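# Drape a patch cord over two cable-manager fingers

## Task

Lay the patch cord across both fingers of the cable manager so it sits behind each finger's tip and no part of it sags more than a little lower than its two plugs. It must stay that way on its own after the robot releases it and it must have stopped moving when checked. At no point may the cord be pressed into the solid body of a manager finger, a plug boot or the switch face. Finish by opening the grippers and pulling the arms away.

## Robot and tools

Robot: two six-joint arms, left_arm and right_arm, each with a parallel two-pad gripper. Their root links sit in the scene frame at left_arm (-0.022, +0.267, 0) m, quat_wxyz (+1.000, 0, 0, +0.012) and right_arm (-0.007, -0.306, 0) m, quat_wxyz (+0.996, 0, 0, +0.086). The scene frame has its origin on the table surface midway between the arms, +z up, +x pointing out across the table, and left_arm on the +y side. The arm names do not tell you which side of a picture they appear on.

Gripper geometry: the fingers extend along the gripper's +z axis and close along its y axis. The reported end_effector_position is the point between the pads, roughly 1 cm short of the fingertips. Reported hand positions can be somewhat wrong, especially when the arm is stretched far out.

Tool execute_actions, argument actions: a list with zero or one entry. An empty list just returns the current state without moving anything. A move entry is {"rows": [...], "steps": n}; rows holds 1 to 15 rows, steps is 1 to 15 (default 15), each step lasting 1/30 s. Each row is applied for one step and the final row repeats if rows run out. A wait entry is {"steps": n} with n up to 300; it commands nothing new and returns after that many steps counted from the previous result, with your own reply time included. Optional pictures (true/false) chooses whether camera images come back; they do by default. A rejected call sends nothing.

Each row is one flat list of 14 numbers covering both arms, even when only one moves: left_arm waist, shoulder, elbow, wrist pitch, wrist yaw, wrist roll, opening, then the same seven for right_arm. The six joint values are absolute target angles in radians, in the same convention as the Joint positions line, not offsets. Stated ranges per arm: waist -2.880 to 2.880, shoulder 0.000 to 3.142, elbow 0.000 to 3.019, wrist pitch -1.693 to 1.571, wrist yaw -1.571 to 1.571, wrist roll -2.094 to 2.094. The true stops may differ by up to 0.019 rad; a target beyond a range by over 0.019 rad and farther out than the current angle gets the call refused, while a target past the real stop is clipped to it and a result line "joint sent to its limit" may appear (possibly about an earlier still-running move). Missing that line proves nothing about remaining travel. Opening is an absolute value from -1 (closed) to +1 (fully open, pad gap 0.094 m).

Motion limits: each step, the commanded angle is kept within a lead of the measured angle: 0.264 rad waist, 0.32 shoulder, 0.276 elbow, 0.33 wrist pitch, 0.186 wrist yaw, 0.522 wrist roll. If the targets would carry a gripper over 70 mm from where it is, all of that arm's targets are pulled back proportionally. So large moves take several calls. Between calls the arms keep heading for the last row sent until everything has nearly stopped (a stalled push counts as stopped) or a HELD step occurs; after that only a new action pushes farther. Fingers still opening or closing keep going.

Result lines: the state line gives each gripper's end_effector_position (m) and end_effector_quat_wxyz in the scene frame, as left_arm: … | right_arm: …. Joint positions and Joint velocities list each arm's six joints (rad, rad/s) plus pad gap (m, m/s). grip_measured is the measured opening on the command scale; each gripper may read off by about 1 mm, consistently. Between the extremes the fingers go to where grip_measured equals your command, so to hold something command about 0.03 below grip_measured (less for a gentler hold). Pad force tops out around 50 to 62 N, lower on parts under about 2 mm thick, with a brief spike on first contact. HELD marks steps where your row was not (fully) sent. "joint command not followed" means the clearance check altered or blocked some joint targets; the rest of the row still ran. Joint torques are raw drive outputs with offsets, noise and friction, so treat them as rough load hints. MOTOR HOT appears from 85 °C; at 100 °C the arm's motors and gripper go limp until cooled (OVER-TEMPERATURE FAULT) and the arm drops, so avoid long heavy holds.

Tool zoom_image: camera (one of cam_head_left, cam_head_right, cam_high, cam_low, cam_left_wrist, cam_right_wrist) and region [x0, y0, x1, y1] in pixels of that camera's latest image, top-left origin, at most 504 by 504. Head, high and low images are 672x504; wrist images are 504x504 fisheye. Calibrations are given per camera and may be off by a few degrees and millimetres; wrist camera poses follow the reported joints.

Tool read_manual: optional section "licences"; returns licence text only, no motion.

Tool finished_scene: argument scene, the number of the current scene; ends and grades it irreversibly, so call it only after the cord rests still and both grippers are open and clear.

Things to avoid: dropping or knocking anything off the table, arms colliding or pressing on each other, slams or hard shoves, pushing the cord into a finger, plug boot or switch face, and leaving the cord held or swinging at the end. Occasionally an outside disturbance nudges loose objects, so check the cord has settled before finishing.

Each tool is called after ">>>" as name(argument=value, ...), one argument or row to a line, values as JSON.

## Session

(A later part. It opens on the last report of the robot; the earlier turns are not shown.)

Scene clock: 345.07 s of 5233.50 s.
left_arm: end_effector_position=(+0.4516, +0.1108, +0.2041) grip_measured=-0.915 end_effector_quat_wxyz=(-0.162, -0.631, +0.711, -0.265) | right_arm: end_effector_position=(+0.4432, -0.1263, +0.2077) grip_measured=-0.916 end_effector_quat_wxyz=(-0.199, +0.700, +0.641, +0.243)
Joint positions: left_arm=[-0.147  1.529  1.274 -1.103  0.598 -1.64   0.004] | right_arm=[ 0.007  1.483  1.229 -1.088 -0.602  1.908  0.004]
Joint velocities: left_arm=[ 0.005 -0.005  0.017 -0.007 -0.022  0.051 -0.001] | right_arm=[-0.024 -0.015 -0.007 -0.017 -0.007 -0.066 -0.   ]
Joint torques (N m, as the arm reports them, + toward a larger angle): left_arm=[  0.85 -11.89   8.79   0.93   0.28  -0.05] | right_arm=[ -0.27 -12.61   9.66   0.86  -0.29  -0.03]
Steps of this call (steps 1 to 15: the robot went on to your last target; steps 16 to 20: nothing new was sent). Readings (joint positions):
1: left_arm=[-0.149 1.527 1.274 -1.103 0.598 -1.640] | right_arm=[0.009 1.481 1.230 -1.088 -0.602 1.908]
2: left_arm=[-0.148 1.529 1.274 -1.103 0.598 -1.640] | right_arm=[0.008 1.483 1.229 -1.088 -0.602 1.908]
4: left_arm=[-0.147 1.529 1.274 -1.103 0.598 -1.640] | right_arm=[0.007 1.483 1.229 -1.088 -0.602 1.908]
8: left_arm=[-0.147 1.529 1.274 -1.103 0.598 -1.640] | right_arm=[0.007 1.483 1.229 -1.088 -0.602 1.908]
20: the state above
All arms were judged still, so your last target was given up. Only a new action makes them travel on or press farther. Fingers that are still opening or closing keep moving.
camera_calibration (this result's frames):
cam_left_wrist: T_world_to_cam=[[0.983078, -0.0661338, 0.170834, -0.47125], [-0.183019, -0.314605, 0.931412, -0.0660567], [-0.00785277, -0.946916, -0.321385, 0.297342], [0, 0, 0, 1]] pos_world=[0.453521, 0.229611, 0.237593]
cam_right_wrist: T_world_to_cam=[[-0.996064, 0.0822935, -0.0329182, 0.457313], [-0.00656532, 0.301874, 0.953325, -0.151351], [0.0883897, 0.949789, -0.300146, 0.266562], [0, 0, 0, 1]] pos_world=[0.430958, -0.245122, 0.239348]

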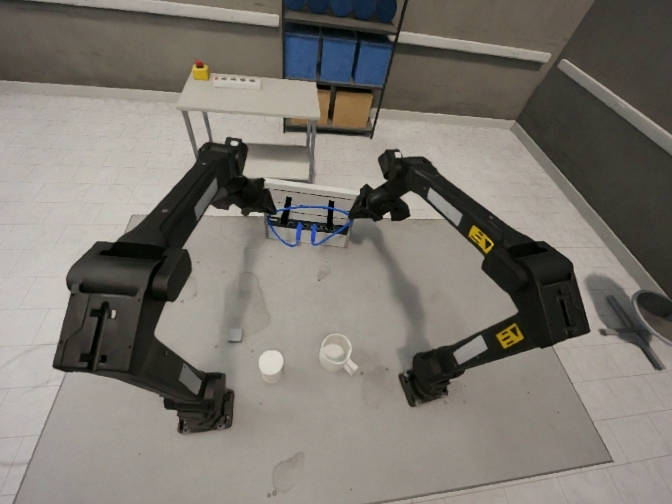

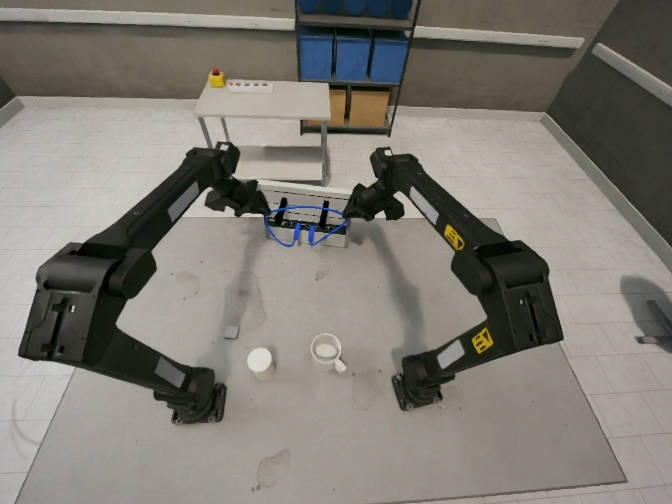

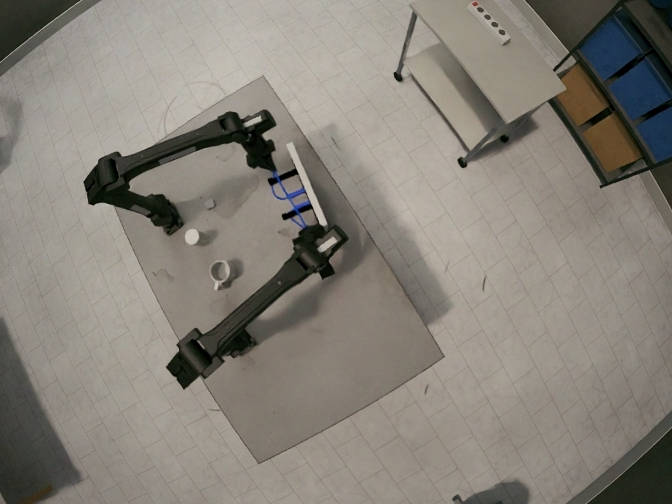

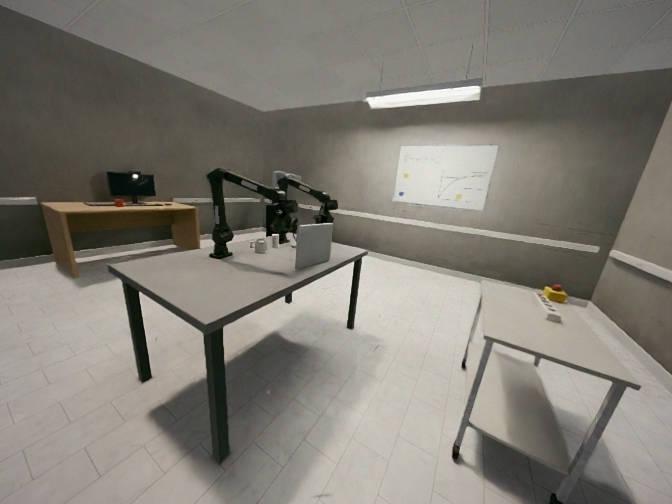

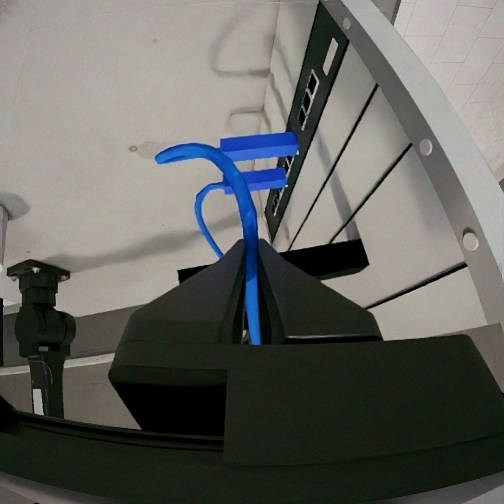

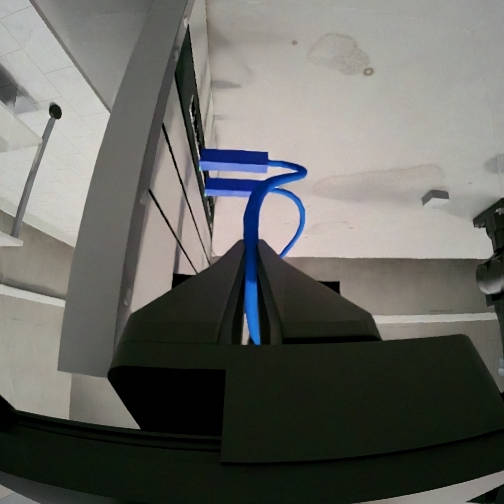

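>>> execute_actions(
  actions=[
    {"rows":[[-0.134,1.538,1.272,-1.095,0.6,-1.65,-0.945,0.0,1.494,1.227,-1.09,-0.6,1.9,-0.945],[-0.134,1.541,1.272,-1.095,0.6,-1.65,-0.945,0.0,1.498,1.227,-1.09,-0.6,1.9,-0.945],[-0.134,1.544,1.272,-1.095,0.6,-1.65,-0.945,0.0,1.502,1.227,-1.09,-0.6,1.9,-0.945],[-0.134,1.547,1.272,-1.095,0.6,-1.65,-0.945,0.0,1.506,1.227,-1.09,-0.6,1.9,-0.945],[-0.134,1.55,1.272,-1.095,0.6,-1.65,-0.945,0.0,1.51,1.227,-1.09,-0.6,1.9,-0.945],[-0.134,1.553,1.272,-1.095,0.6,-1.65,-0.945,0.0,1.514,1.227,-1.09,-0.6,1.9,-0.945],[-0.134,1.556,1.272,-1.095,0.6,-1.65,-0.945,0.0,1.518,1.227,-1.09,-0.6,1.9,-0.945],[-0.134,1.559,1.272,-1.095,0.6,-1.65,-0.945,0.0,1.522,1.227,-1.09,-0.6,1.9,-0.945],[-0.134,1.562,1.272,-1.095,0.6,-1.65,-0.945,0.0,1.526,1.227,-1.09,-0.6,1.9,-0.945],[-0.134,1.565,1.272,-1.095,0.6,-1.65,-0.945,0.0,1.53,1.227,-1.09,-0.6,1.9,-0.945]]},
  ],
  pictures=false,
)

>>> execute_actions(
  actions=[
    {"steps":20},
  ],
)

>>> zoom_image(
  camera="cam_head_left",
  region=[250, 170, 370, 270],
)

>>> zoom_image(
  camera="cam_high",
  region=[250, 150, 340, 240],
)

Scene clock: 359.50 s of 5233.50 s.
left_arm: end_effector_position=(+0.4530, +0.1101, +0.1938) grip_measured=-0.915 end_effector_quat_wxyz=(-0.170, -0.634, +0.709, -0.258) | right_arm: end_effector_position=(+0.4455, -0.1255, +0.1915) grip_measured=-0.916 end_effector_quat_wxyz=(-0.210, +0.704, +0.638, +0.229)
Joint positions: left_arm=[-0.147  1.552  1.274 -1.103  0.602 -1.64   0.004] | right_arm=[ 0.007  1.52   1.229 -1.088 -0.605  1.908  0.004]
Joint velocities: left_arm=[-0.015 -0.015  0.017  0.007  0.11  -0.037 -0.001] | right_arm=[-0.005  0.005  0.007  0.032  0.022 -0.066 -0.   ]
Joint torques (N m, as the arm reports them, + toward a larger angle): left_arm=[  1.56 -11.3    8.76   0.87   0.16  -0.04] | right_arm=[  0.48 -11.99   9.71   0.74  -0.08  -0.03]
Steps of this call (steps 1 to 90: nothing new was sent; then 10.93 s passed at rest; steps 91 to 105: all 15 steps of this action). Readings (joint positions):
91: left_arm=[-0.147 1.529 1.274 -1.103 0.598 -1.640] | right_arm=[0.007 1.483 1.229 -1.088 -0.602 1.908]
92: left_arm=[-0.147 1.529 1.274 -1.103 0.598 -1.640] | right_arm=[0.007 1.483 1.229 -1.088 -0.602 1.908]
94: left_arm=[-0.147 1.529 1.274 -1.103 0.598 -1.640] | right_arm=[0.007 1.485 1.229 -1.088 -0.602 1.908]
98: left_arm=[-0.147 1.535 1.274 -1.103 0.598 -1.640] | right_arm=[0.007 1.495 1.229 -1.088 -0.602 1.908]
105: the state above

Scene clock: 360.17 s of 5233.50 s.
left_arm: end_effector_position=(+0.4530, +0.1101, +0.1938) grip_measured=-0.915 end_effector_quat_wxyz=(-0.170, -0.634, +0.709, -0.258) | right_arm: end_effector_position=(+0.4455, -0.1255, +0.1915) grip_measured=-0.916 end_effector_quat_wxyz=(-0.210, +0.704, +0.638, +0.229)
Joint positions: left_arm=[-0.147  1.552  1.274 -1.103  0.602 -1.64   0.004] | right_arm=[ 0.007  1.52   1.229 -1.088 -0.605  1.908  0.004]
Joint velocities: left_arm=[-0.005 -0.005 -0.012 -0.002 -0.007 -0.051 -0.   ] | right_arm=[-0.005 -0.005 -0.012  0.017 -0.007 -0.037  0.001]
Joint torques (N m, as the arm reports them, + toward a larger angle): left_arm=[  1.38 -11.51   8.95   0.96   0.13  -0.04] | right_arm=[  0.6  -12.93   9.59   0.83  -0.13   0.  ]
Steps of this call (steps 1 to 15: the robot went on to your last target; steps 16 to 20: nothing new was sent). Readings (joint positions):
1: left_arm=[-0.147 1.552 1.274 -1.103 0.602 -1.640] | right_arm=[0.007 1.520 1.229 -1.088 -0.605 1.908]
2: left_arm=[-0.147 1.552 1.274 -1.103 0.602 -1.640] | right_arm=[0.007 1.520 1.229 -1.088 -0.605 1.908]
4: left_arm=[-0.147 1.552 1.274 -1.103 0.602 -1.640] | right_arm=[0.007 1.520 1.229 -1.088 -0.605 1.908]
8: left_arm=[-0.147 1.552 1.274 -1.103 0.602 -1.640] | right_arm=[0.007 1.520 1.229 -1.088 -0.605 1.908]
20: the state above
All arms were judged still, so your last target was given up. Only a new action makes them travel on or press farther. Fingers that are still opening or closing keep moving.
camera_calibration (this result's frames):
cam_left_wrist: T_world_to_cam=[[0.986725, -0.0667555, 0.148048, -0.468084], [-0.161603, -0.313268, 0.935814, -0.0671424], [-0.0160919, -0.947316, -0.319897, 0.296796], [0, 0, 0, 1]] pos_world=[0.455796, 0.228879, 0.227076]
cam_right_wrist: T_world_to_cam=[[-0.996661, 0.0816034, 0.00286045, 0.452352], [0.0277223, 0.30522, 0.951878, -0.15075], [0.0768035, 0.948779, -0.306463, 0.266929], [0, 0, 0, 1]] pos_world=[0.43452, -0.244159, 0.224005]

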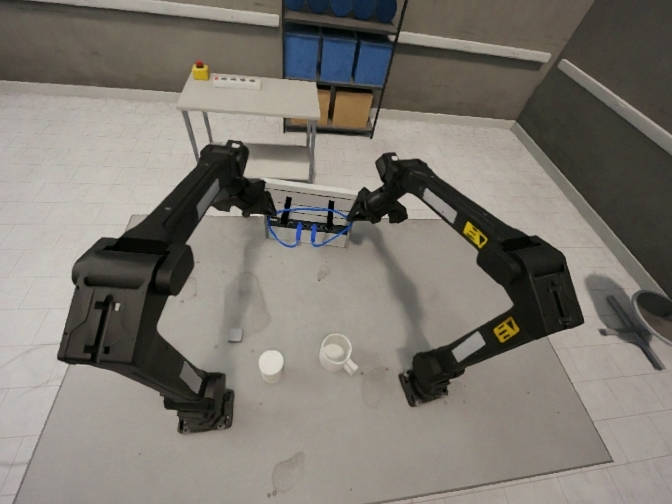

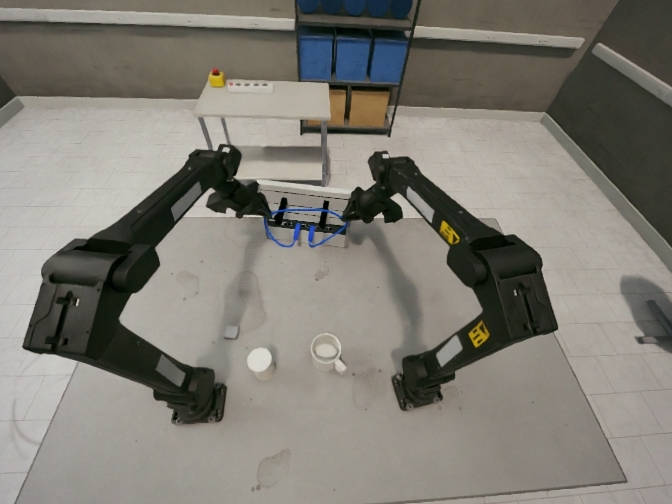

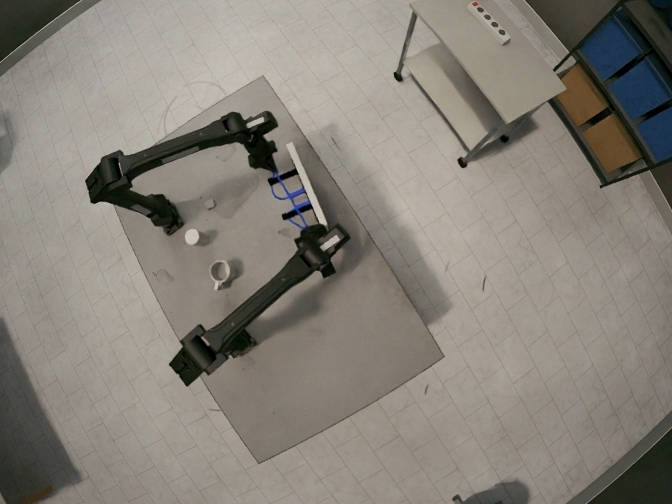

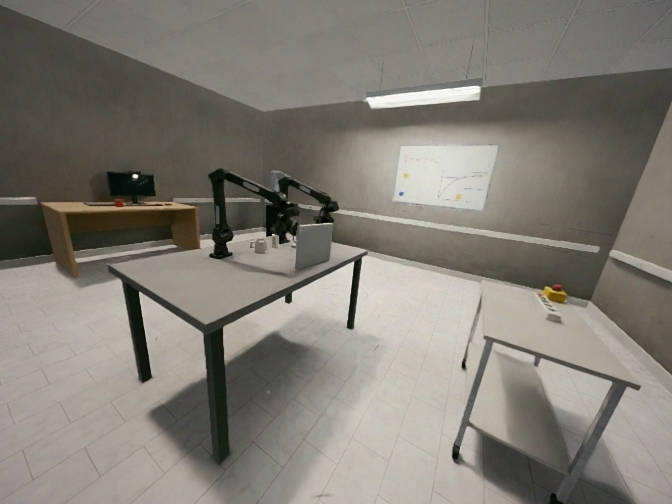

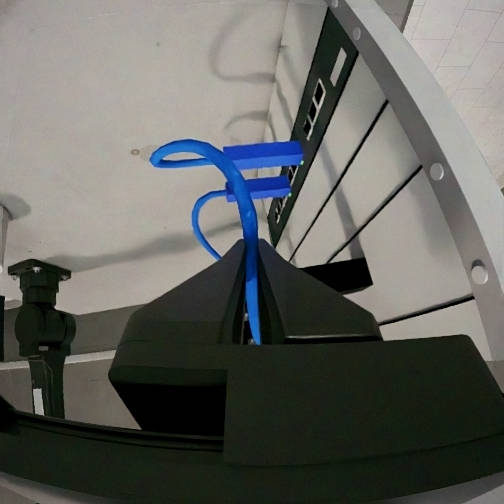

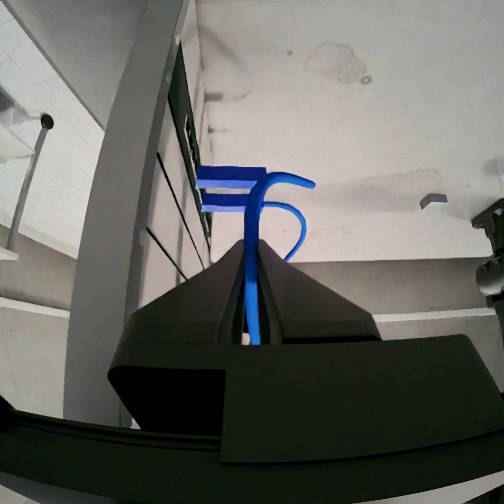

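Region (250, 170, 370, 270) of cam_head_left's 672x504 image, scaled by 4.200, with more detail than that image has.

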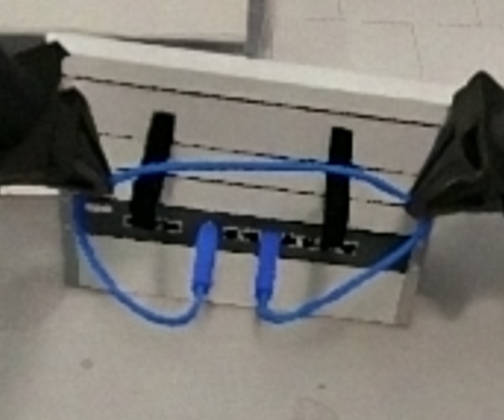

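Region (250, 150, 340, 240) of cam_high's 672x504 image, scaled by 5.600, with more detail than that image has.

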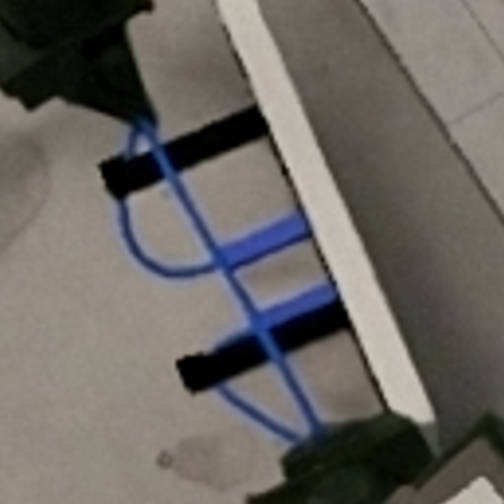

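Tension changes in the torques and the cord's kink at the fingers show it is resting on them. Releasing.

>>> execute_actions(
  actions=[
    {"rows":[[-0.147,1.552,1.274,-1.1,0.6,-1.64,-0.85,0.007,1.52,1.229,-1.09,-0.6,1.908,-0.85],[-0.147,1.552,1.274,-1.1,0.6,-1.64,-0.8,0.007,1.52,1.229,-1.09,-0.6,1.908,-0.8],[-0.147,1.552,1.274,-1.1,0.6,-1.64,-0.7,0.007,1.52,1.229,-1.09,-0.6,1.908,-0.7],[-0.147,1.552,1.274,-1.1,0.6,-1.64,-0.6,0.007,1.52,1.229,-1.09,-0.6,1.908,-0.6],[-0.147,1.552,1.274,-1.1,0.6,-1.64,-0.4,0.007,1.52,1.229,-1.09,-0.6,1.908,-0.4]]},
  ],
)

>>> zoom_image(
  camera="cam_head_left",
  region=[250, 170, 370, 270],
)

Scene clock: 370.10 s of 5233.50 s.
left_arm: end_effector_position=(+0.4530, +0.1101, +0.1938) grip_measured=-0.402 end_effector_quat_wxyz=(-0.170, -0.634, +0.709, -0.258) | right_arm: end_effector_position=(+0.4457, -0.1258, +0.1912) grip_measured=-0.402 end_effector_quat_wxyz=(-0.209, +0.705, +0.639, +0.228)
Joint positions: left_arm=[-0.147  1.552  1.274 -1.103  0.602 -1.64   0.028] | right_arm=[ 0.007  1.52   1.229 -1.088 -0.602  1.908  0.028]
Joint velocities: left_arm=[-0.005 -0.015  0.007 -0.002 -0.007  0.007 -0.   ] | right_arm=[ 0.005 -0.005 -0.012 -0.017  0.051  0.081 -0.   ]
Joint torques (N m, as the arm reports them, + toward a larger angle): left_arm=[ -0.54 -12.12   9.07   0.7    0.15   0.03] | right_arm=[  0.34 -13.25   9.71   0.82  -0.27   0.04]
Steps of this call (steps 1 to 90: nothing new was sent; then 6.43 s passed at rest; steps 91 to 105: all 15 steps of this action). Readings (joint positions):
91: left_arm=[-0.147 1.552 1.274 -1.103 0.602 -1.640] | right_arm=[0.007 1.520 1.229 -1.088 -0.605 1.908]
92: left_arm=[-0.147 1.552 1.274 -1.103 0.602 -1.640] | right_arm=[0.007 1.520 1.229 -1.088 -0.603 1.908]
94: left_arm=[-0.147 1.552 1.274 -1.103 0.602 -1.640] | right_arm=[0.007 1.520 1.229 -1.088 -0.602 1.908]
98: left_arm=[-0.147 1.552 1.274 -1.103 0.602 -1.640] | right_arm=[0.007 1.520 1.229 -1.088 -0.602 1.908]
105: the state above
camera_calibration (this result's frames):
cam_left_wrist: T_world_to_cam=[[0.986725, -0.0667555, 0.148048, -0.468084], [-0.161603, -0.313268, 0.935814, -0.0671424], [-0.0160919, -0.947316, -0.319897, 0.296796], [0, 0, 0, 1]] pos_world=[0.455796, 0.228879, 0.227076]
cam_right_wrist: T_world_to_cam=[[-0.99662, 0.0821205, 0.00218511, 0.452675], [0.0274361, 0.307659, 0.951101, -0.149816], [0.0774326, 0.947946, -0.308873, 0.267262], [0, 0, 0, 1]] pos_world=[0.43456, -0.244432, 0.22405]

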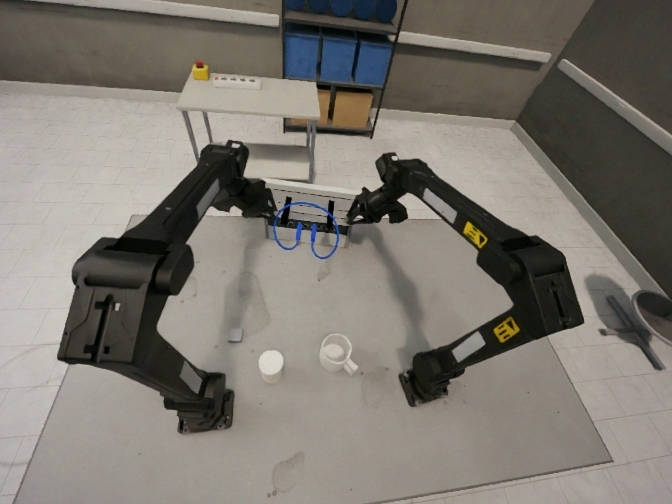

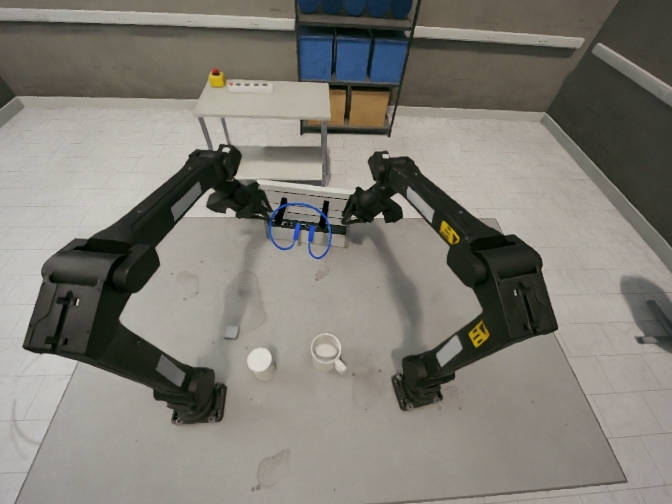

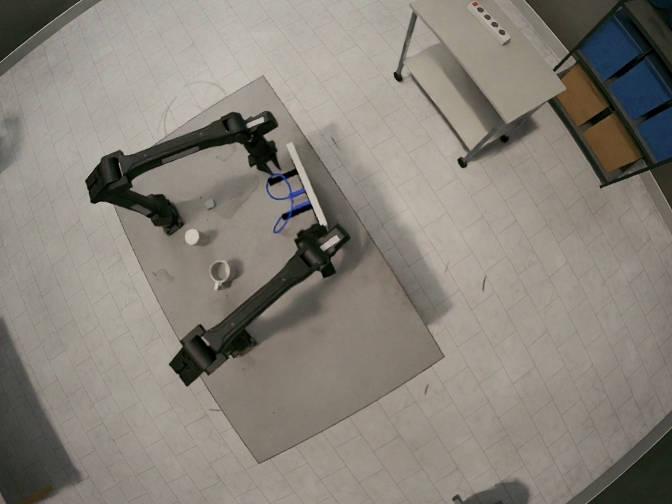

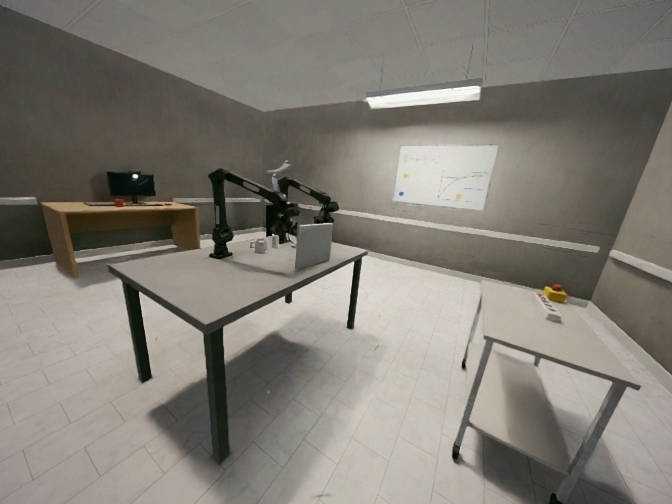

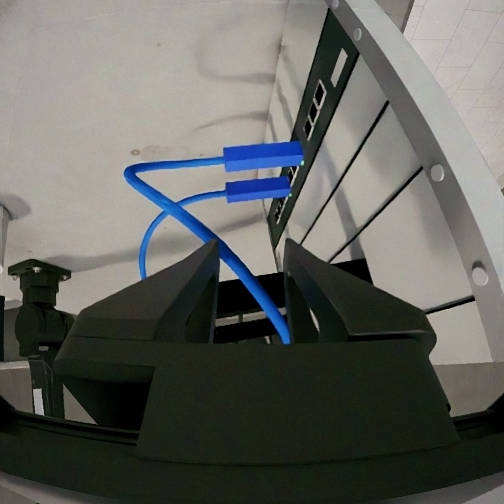

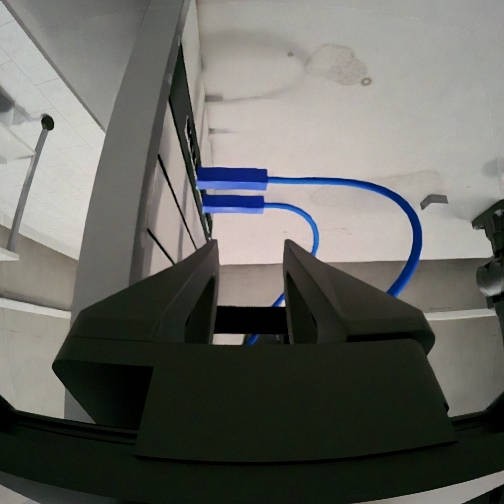

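Region (250, 170, 370, 270) of cam_head_left's 672x504 image, scaled by 4.200, with more detail than that image has.

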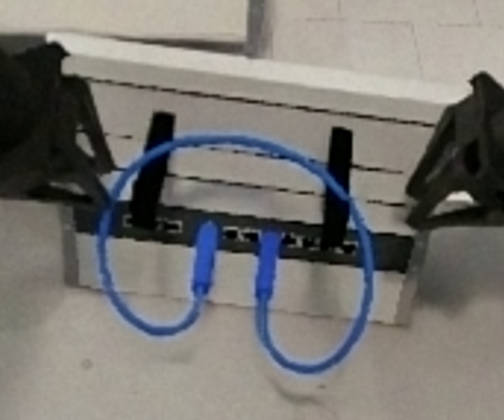

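>>> execute_actions(
  actions=[
    {"rows":[[-0.13,1.548,1.274,-1.1,0.6,-1.64,-0.4,-0.01,1.515,1.229,-1.09,-0.6,1.908,-0.4],[-0.115,1.543,1.274,-1.1,0.6,-1.64,-0.4,-0.025,1.51,1.229,-1.09,-0.6,1.908,-0.4],[-0.1,1.537,1.274,-1.1,0.6,-1.64,-0.4,-0.04,1.503,1.229,-1.09,-0.6,1.908,-0.4],[-0.085,1.53,1.274,-1.1,0.6,-1.64,-0.4,-0.055,1.495,1.229,-1.09,-0.6,1.908,-0.4],[-0.07,1.522,1.274,-1.1,0.6,-1.64,-0.4,-0.07,1.487,1.229,-1.09,-0.6,1.908,-0.4],[-0.055,1.514,1.274,-1.1,0.6,-1.64,-0.4,-0.085,1.478,1.229,-1.09,-0.6,1.908,-0.4],[-0.04,1.506,1.274,-1.1,0.6,-1.64,-0.4,-0.1,1.469,1.229,-1.09,-0.6,1.908,-0.4],[-0.025,1.498,1.274,-1.1,0.6,-1.64,-0.4,-0.115,1.46,1.229,-1.09,-0.6,1.908,-0.4],[-0.01,1.49,1.274,-1.1,0.6,-1.64,-0.4,-0.13,1.45,1.229,-1.09,-0.6,1.908,-0.4],[0.005,1.48,1.274,-1.1,0.6,-1.64,-0.4,-0.145,1.44,1.229,-1.09,-0.6,1.908,-0.4],[0.02,1.47,1.274,-1.1,0.6,-1.64,-0.4,-0.16,1.43,1.229,-1.09,-0.6,1.908,-0.4],[0.035,1.46,1.274,-1.1,0.6,-1.64,-0.4,-0.175,1.42,1.229,-1.09,-0.6,1.908,-0.4],[0.05,1.45,1.274,-1.1,0.6,-1.64,-0.4,-0.19,1.41,1.229,-1.09,-0.6,1.908,-0.4],[0.07,1.44,1.274,-1.1,0.6,-1.64,-0.4,-0.2,1.4,1.229,-1.09,-0.6,1.908,-0.4]]},
  ],
  pictures=false,
)

>>> execute_actions(
  actions=[
    {"steps":120},
  ],
)

>>> zoom_image(
  camera="cam_head_left",
  region=[250, 170, 370, 270],
)

>>> zoom_image(
  camera="cam_high",
  region=[250, 150, 340, 240],
)

Scene clock: 388.33 s of 5233.50 s.
left_arm: end_effector_position=(+0.4670, +0.2058, +0.2360) grip_measured=-0.402 end_effector_quat_wxyz=(+0.112, +0.688, -0.650, +0.302) | right_arm: end_effector_position=(+0.4658, -0.2203, +0.2270) grip_measured=-0.402 end_effector_quat_wxyz=(-0.161, +0.755, +0.573, +0.277)
Joint positions: left_arm=[ 0.051  1.461  1.274 -1.103  0.602 -1.64   0.028] | right_arm=[-0.195  1.439  1.228 -1.088 -0.601  1.905  0.028]
Joint velocities: left_arm=[ 0.435 -0.337 -0.012 -0.002  0.051  0.022  0.   ] | right_arm=[-0.376 -0.366 -0.002 -0.032 -0.11  -0.007 -0.   ]
Joint torques (N m, as the arm reports them, + toward a larger angle): left_arm=[ -0.27 -11.23   9.05   0.85   0.23   0.05] | right_arm=[  2.4  -13.85  10.3    1.05  -0.35   0.11]
Steps of this call (steps 1 to 15: the robot went on to your last target; steps 16 to 180: nothing new was sent; then 11.73 s passed at rest; steps 181 to 195: all 15 steps of this action). Readings (joint positions):
181: left_arm=[-0.147 1.552 1.274 -1.103 0.602 -1.640] | right_arm=[0.006 1.520 1.229 -1.088 -0.602 1.908]
182: left_arm=[-0.146 1.552 1.274 -1.103 0.602 -1.640] | right_arm=[0.004 1.520 1.229 -1.088 -0.602 1.908]
184: left_arm=[-0.136 1.551 1.274 -1.103 0.602 -1.640] | right_arm=[-0.010 1.520 1.229 -1.088 -0.602 1.908]
188: left_arm=[-0.081 1.535 1.274 -1.103 0.602 -1.640] | right_arm=[-0.066 1.507 1.228 -1.088 -0.604 1.905]
195: the state above

Scene clock: 392.33 s of 5233.50 s.
left_arm: end_effector_position=(+0.4651, +0.2184, +0.2498) grip_measured=-0.402 end_effector_quat_wxyz=(+0.098, +0.692, -0.643, +0.313) | right_arm: end_effector_position=(+0.4626, -0.2253, +0.2443) grip_measured=-0.402 end_effector_quat_wxyz=(-0.147, +0.752, +0.572, +0.292)
Joint positions: left_arm=[ 0.077  1.431  1.274 -1.103  0.602 -1.64   0.028] | right_arm=[-0.206  1.4    1.228 -1.088 -0.6    1.905  0.028]
Joint velocities: left_arm=[-0.005  0.005 -0.002  0.007 -0.066  0.022 -0.   ] | right_arm=[-0.015 -0.005 -0.002 -0.007  0.022 -0.022  0.001]
Joint torques (N m, as the arm reports them, + toward a larger angle): left_arm=[ -0.91 -10.55   9.26   0.92   0.14   0.04] | right_arm=[  1.36 -11.78  10.4    1.16  -0.32   0.05]
Steps of this call (steps 1 to 30: the robot went on to your last target; steps 31 to 120: nothing new was sent). Readings (joint positions):
1: left_arm=[0.063 1.451 1.274 -1.103 0.602 -1.640] | right_arm=[-0.205 1.428 1.228 -1.088 -0.601 1.905]
2: left_arm=[0.072 1.442 1.274 -1.103 0.602 -1.640] | right_arm=[-0.211 1.418 1.228 -1.088 -0.600 1.905]
4: left_arm=[0.077 1.432 1.274 -1.103 0.602 -1.640] | right_arm=[-0.212 1.404 1.228 -1.088 -0.600 1.905]
8: left_arm=[0.077 1.431 1.274 -1.103 0.602 -1.640] | right_arm=[-0.206 1.400 1.228 -1.088 -0.600 1.905]
120: the state above
All arms were judged still, so your last target was given up. Only a new action makes them travel on or press farther. Fingers that are still opening or closing keep moving.
camera_calibration (this result's frames):
cam_left_wrist: T_world_to_cam=[[0.951954, 0.151522, 0.266128, -0.542052], [-0.199282, -0.353344, 0.914021, -0.0519282], [0.232529, -0.923141, -0.306172, 0.293222], [0, 0, 0, 1]] pos_world=[0.437478, 0.334469, 0.281495]
cam_right_wrist: T_world_to_cam=[[-0.95089, 0.287914, -0.11364, 0.531121], [-0.0226893, 0.301314, 0.953255, -0.148974], [0.308696, 0.909019, -0.279984, 0.253815], [0, 0, 0, 1]] pos_world=[0.423306, -0.338751, 0.273431]

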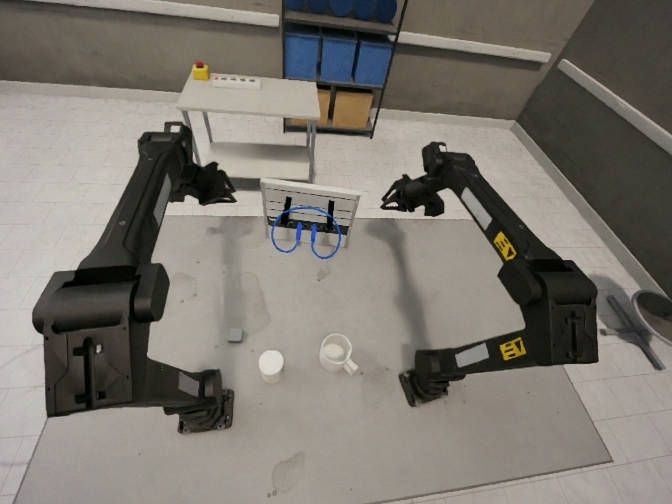

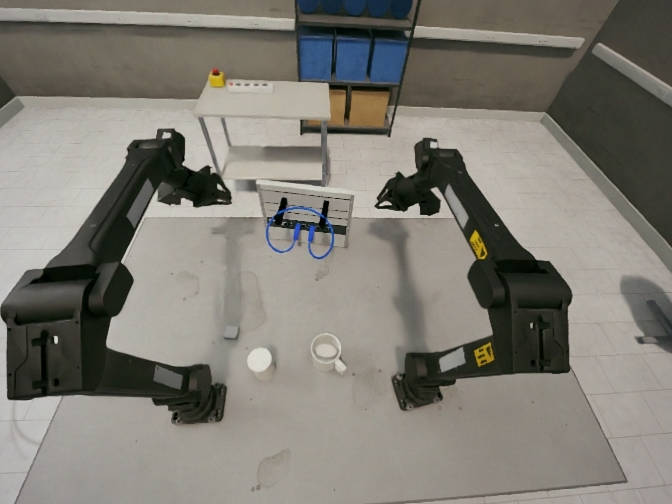

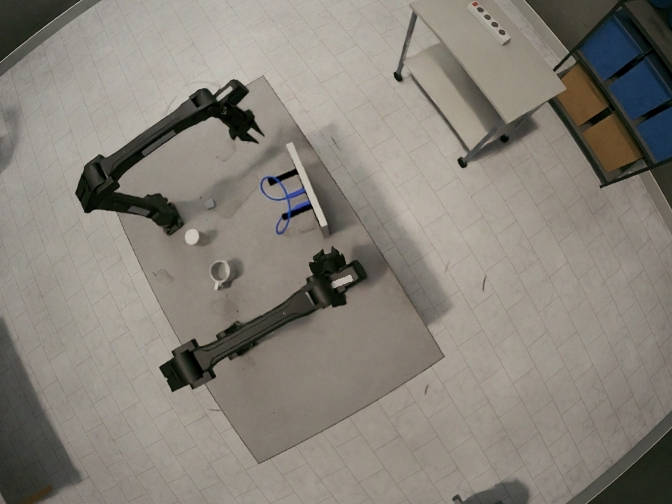

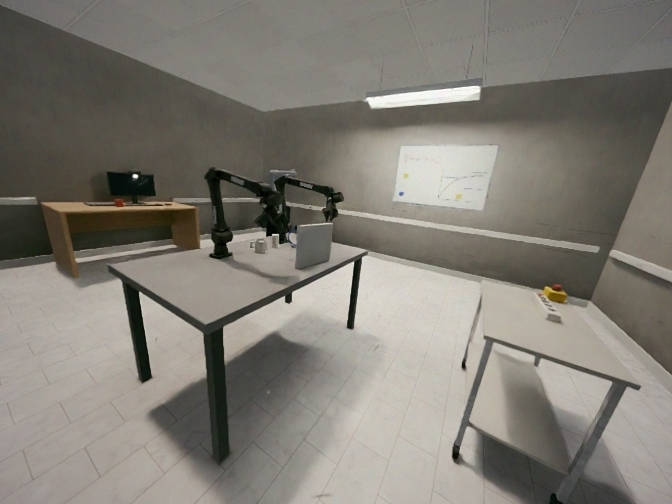

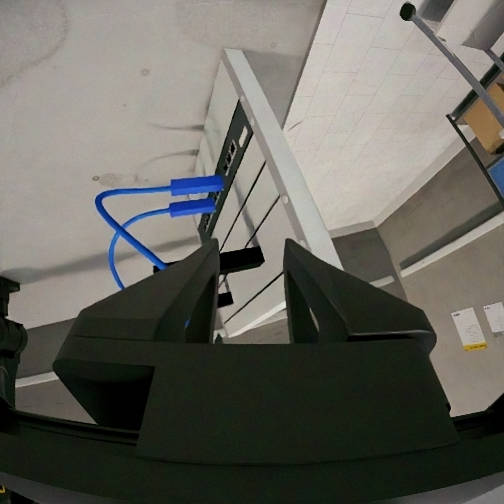

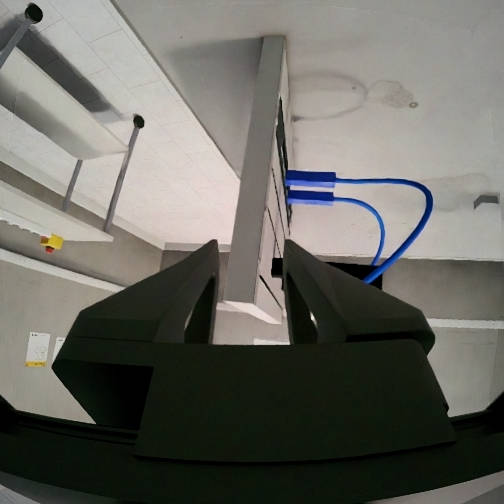

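Region (250, 170, 370, 270) of cam_head_left's 672x504 image, scaled by 4.200, with more detail than that image has.

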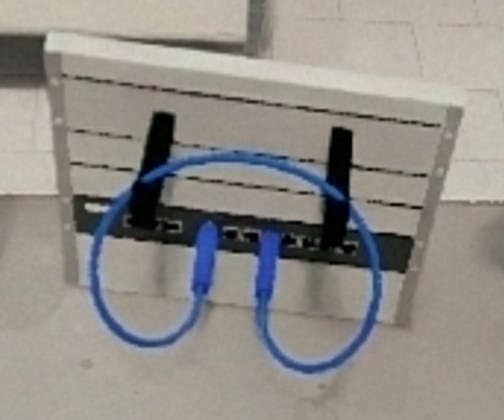

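Region (250, 150, 340, 240) of cam_high's 672x504 image, scaled by 5.600, with more detail than that image has.

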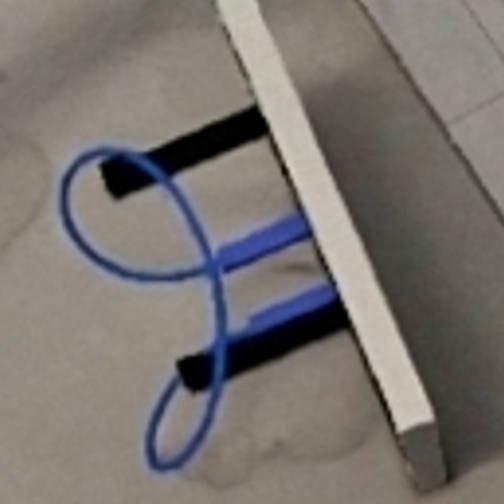

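Hooked behind both tips. Quick stillness check.

>>> execute_actions(
  actions=[
    {"steps":60},
  ],
)

>>> zoom_image(
  camera="cam_head_left",
  region=[250, 170, 370, 270],
)

Scene clock: 397.47 s of 5233.50 s.
left_arm: end_effector_position=(+0.4651, +0.2184, +0.2498) grip_measured=-0.402 end_effector_quat_wxyz=(+0.098, +0.692, -0.643, +0.313) | right_arm: end_effector_position=(+0.4626, -0.2253, +0.2443) grip_measured=-0.402 end_effector_quat_wxyz=(-0.147, +0.752, +0.572, +0.292)
Joint positions: left_arm=[ 0.077  1.431  1.274 -1.103  0.602 -1.64   0.028] | right_arm=[-0.206  1.4    1.228 -1.088 -0.6    1.905  0.028]
Joint velocities: left_arm=[-0.015 -0.015 -0.012 -0.017 -0.007  0.066 -0.001] | right_arm=[-0.015 -0.005 -0.007 -0.032 -0.051 -0.007 -0.001]
Joint torques (N m, as the arm reports them, + toward a larger angle): left_arm=[ -0.93 -10.23   9.3    0.93   0.16   0.04] | right_arm=[  0.91 -11.63  10.63   1.2   -0.31   0.09]
Steps of this call (steps 1 to 90: nothing new was sent; then 2.13 s passed at rest). Readings (joint positions):
1: left_arm=[0.077 1.431 1.274 -1.103 0.602 -1.640] | right_arm=[-0.206 1.400 1.228 -1.088 -0.600 1.905]
2: left_arm=[0.077 1.431 1.274 -1.103 0.602 -1.640] | right_arm=[-0.206 1.400 1.228 -1.088 -0.600 1.905]
4: left_arm=[0.077 1.431 1.274 -1.103 0.602 -1.640] | right_arm=[-0.206 1.400 1.228 -1.088 -0.600 1.905]
8: left_arm=[0.077 1.431 1.274 -1.103 0.602 -1.640] | right_arm=[-0.206 1.400 1.228 -1.088 -0.600 1.905]
90: the state above
camera_calibration (this result's frames):
cam_left_wrist: T_world_to_cam=[[0.951954, 0.151522, 0.266128, -0.542052], [-0.199282, -0.353344, 0.914021, -0.0519282], [0.232529, -0.923141, -0.306172, 0.293222], [0, 0, 0, 1]] pos_world=[0.437478, 0.334469, 0.281495]
cam_right_wrist: T_world_to_cam=[[-0.95089, 0.287914, -0.11364, 0.531121], [-0.0226893, 0.301314, 0.953255, -0.148974], [0.308696, 0.909019, -0.279984, 0.253815], [0, 0, 0, 1]] pos_world=[0.423306, -0.338751, 0.273431]

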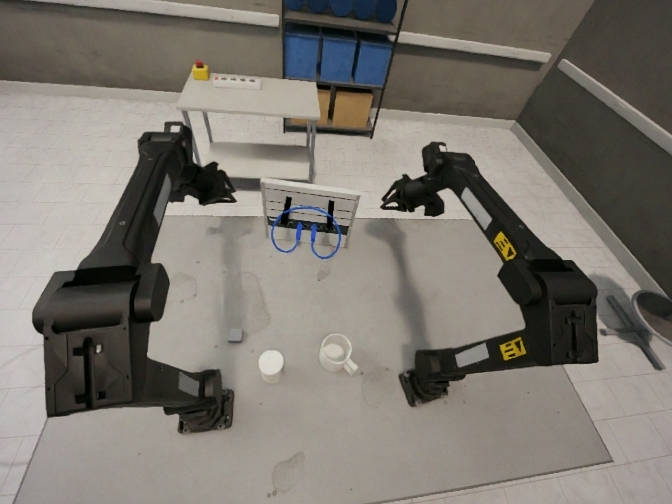

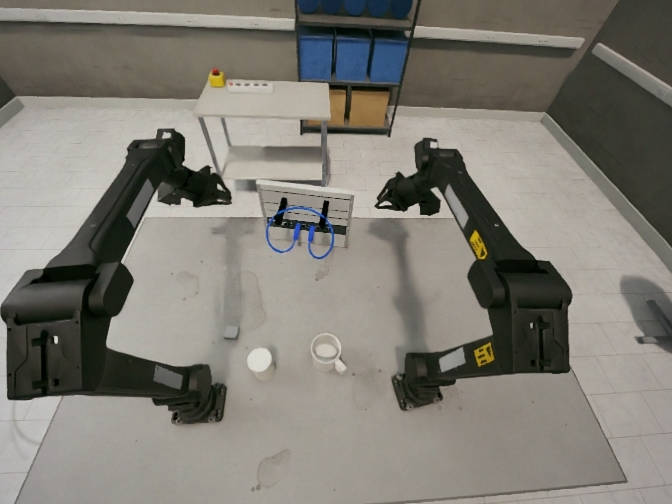

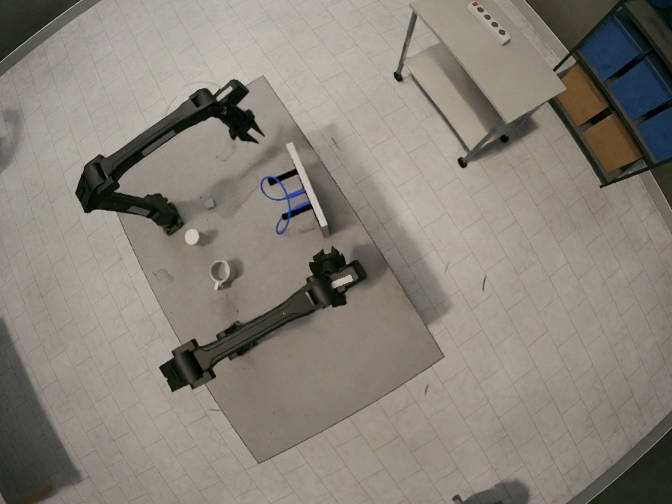

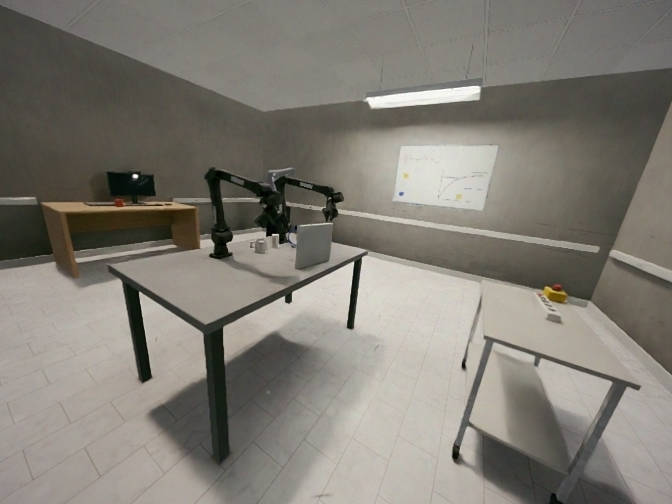

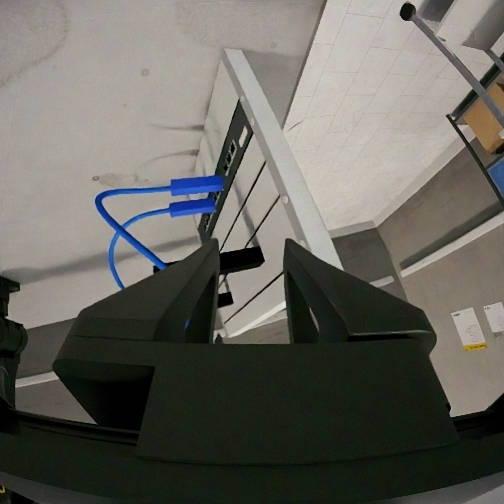

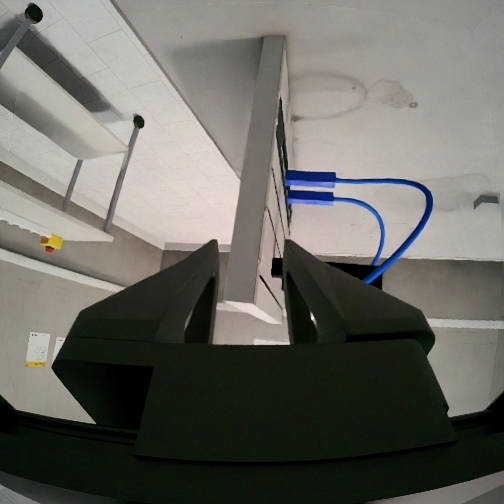

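Region (250, 170, 370, 270) of cam_head_left's 672x504 image, scaled by 4.200, with more detail than that image has.

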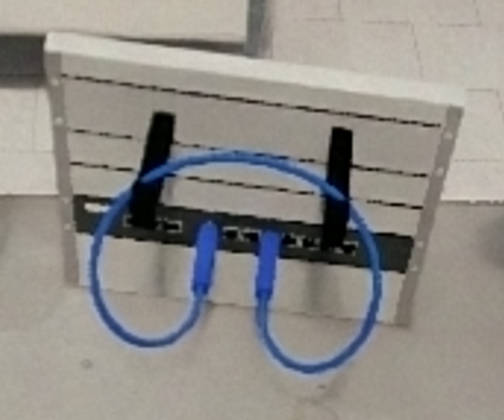

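>>> finished_scene(
  scene=2,
)

The scene is finished: the task was done.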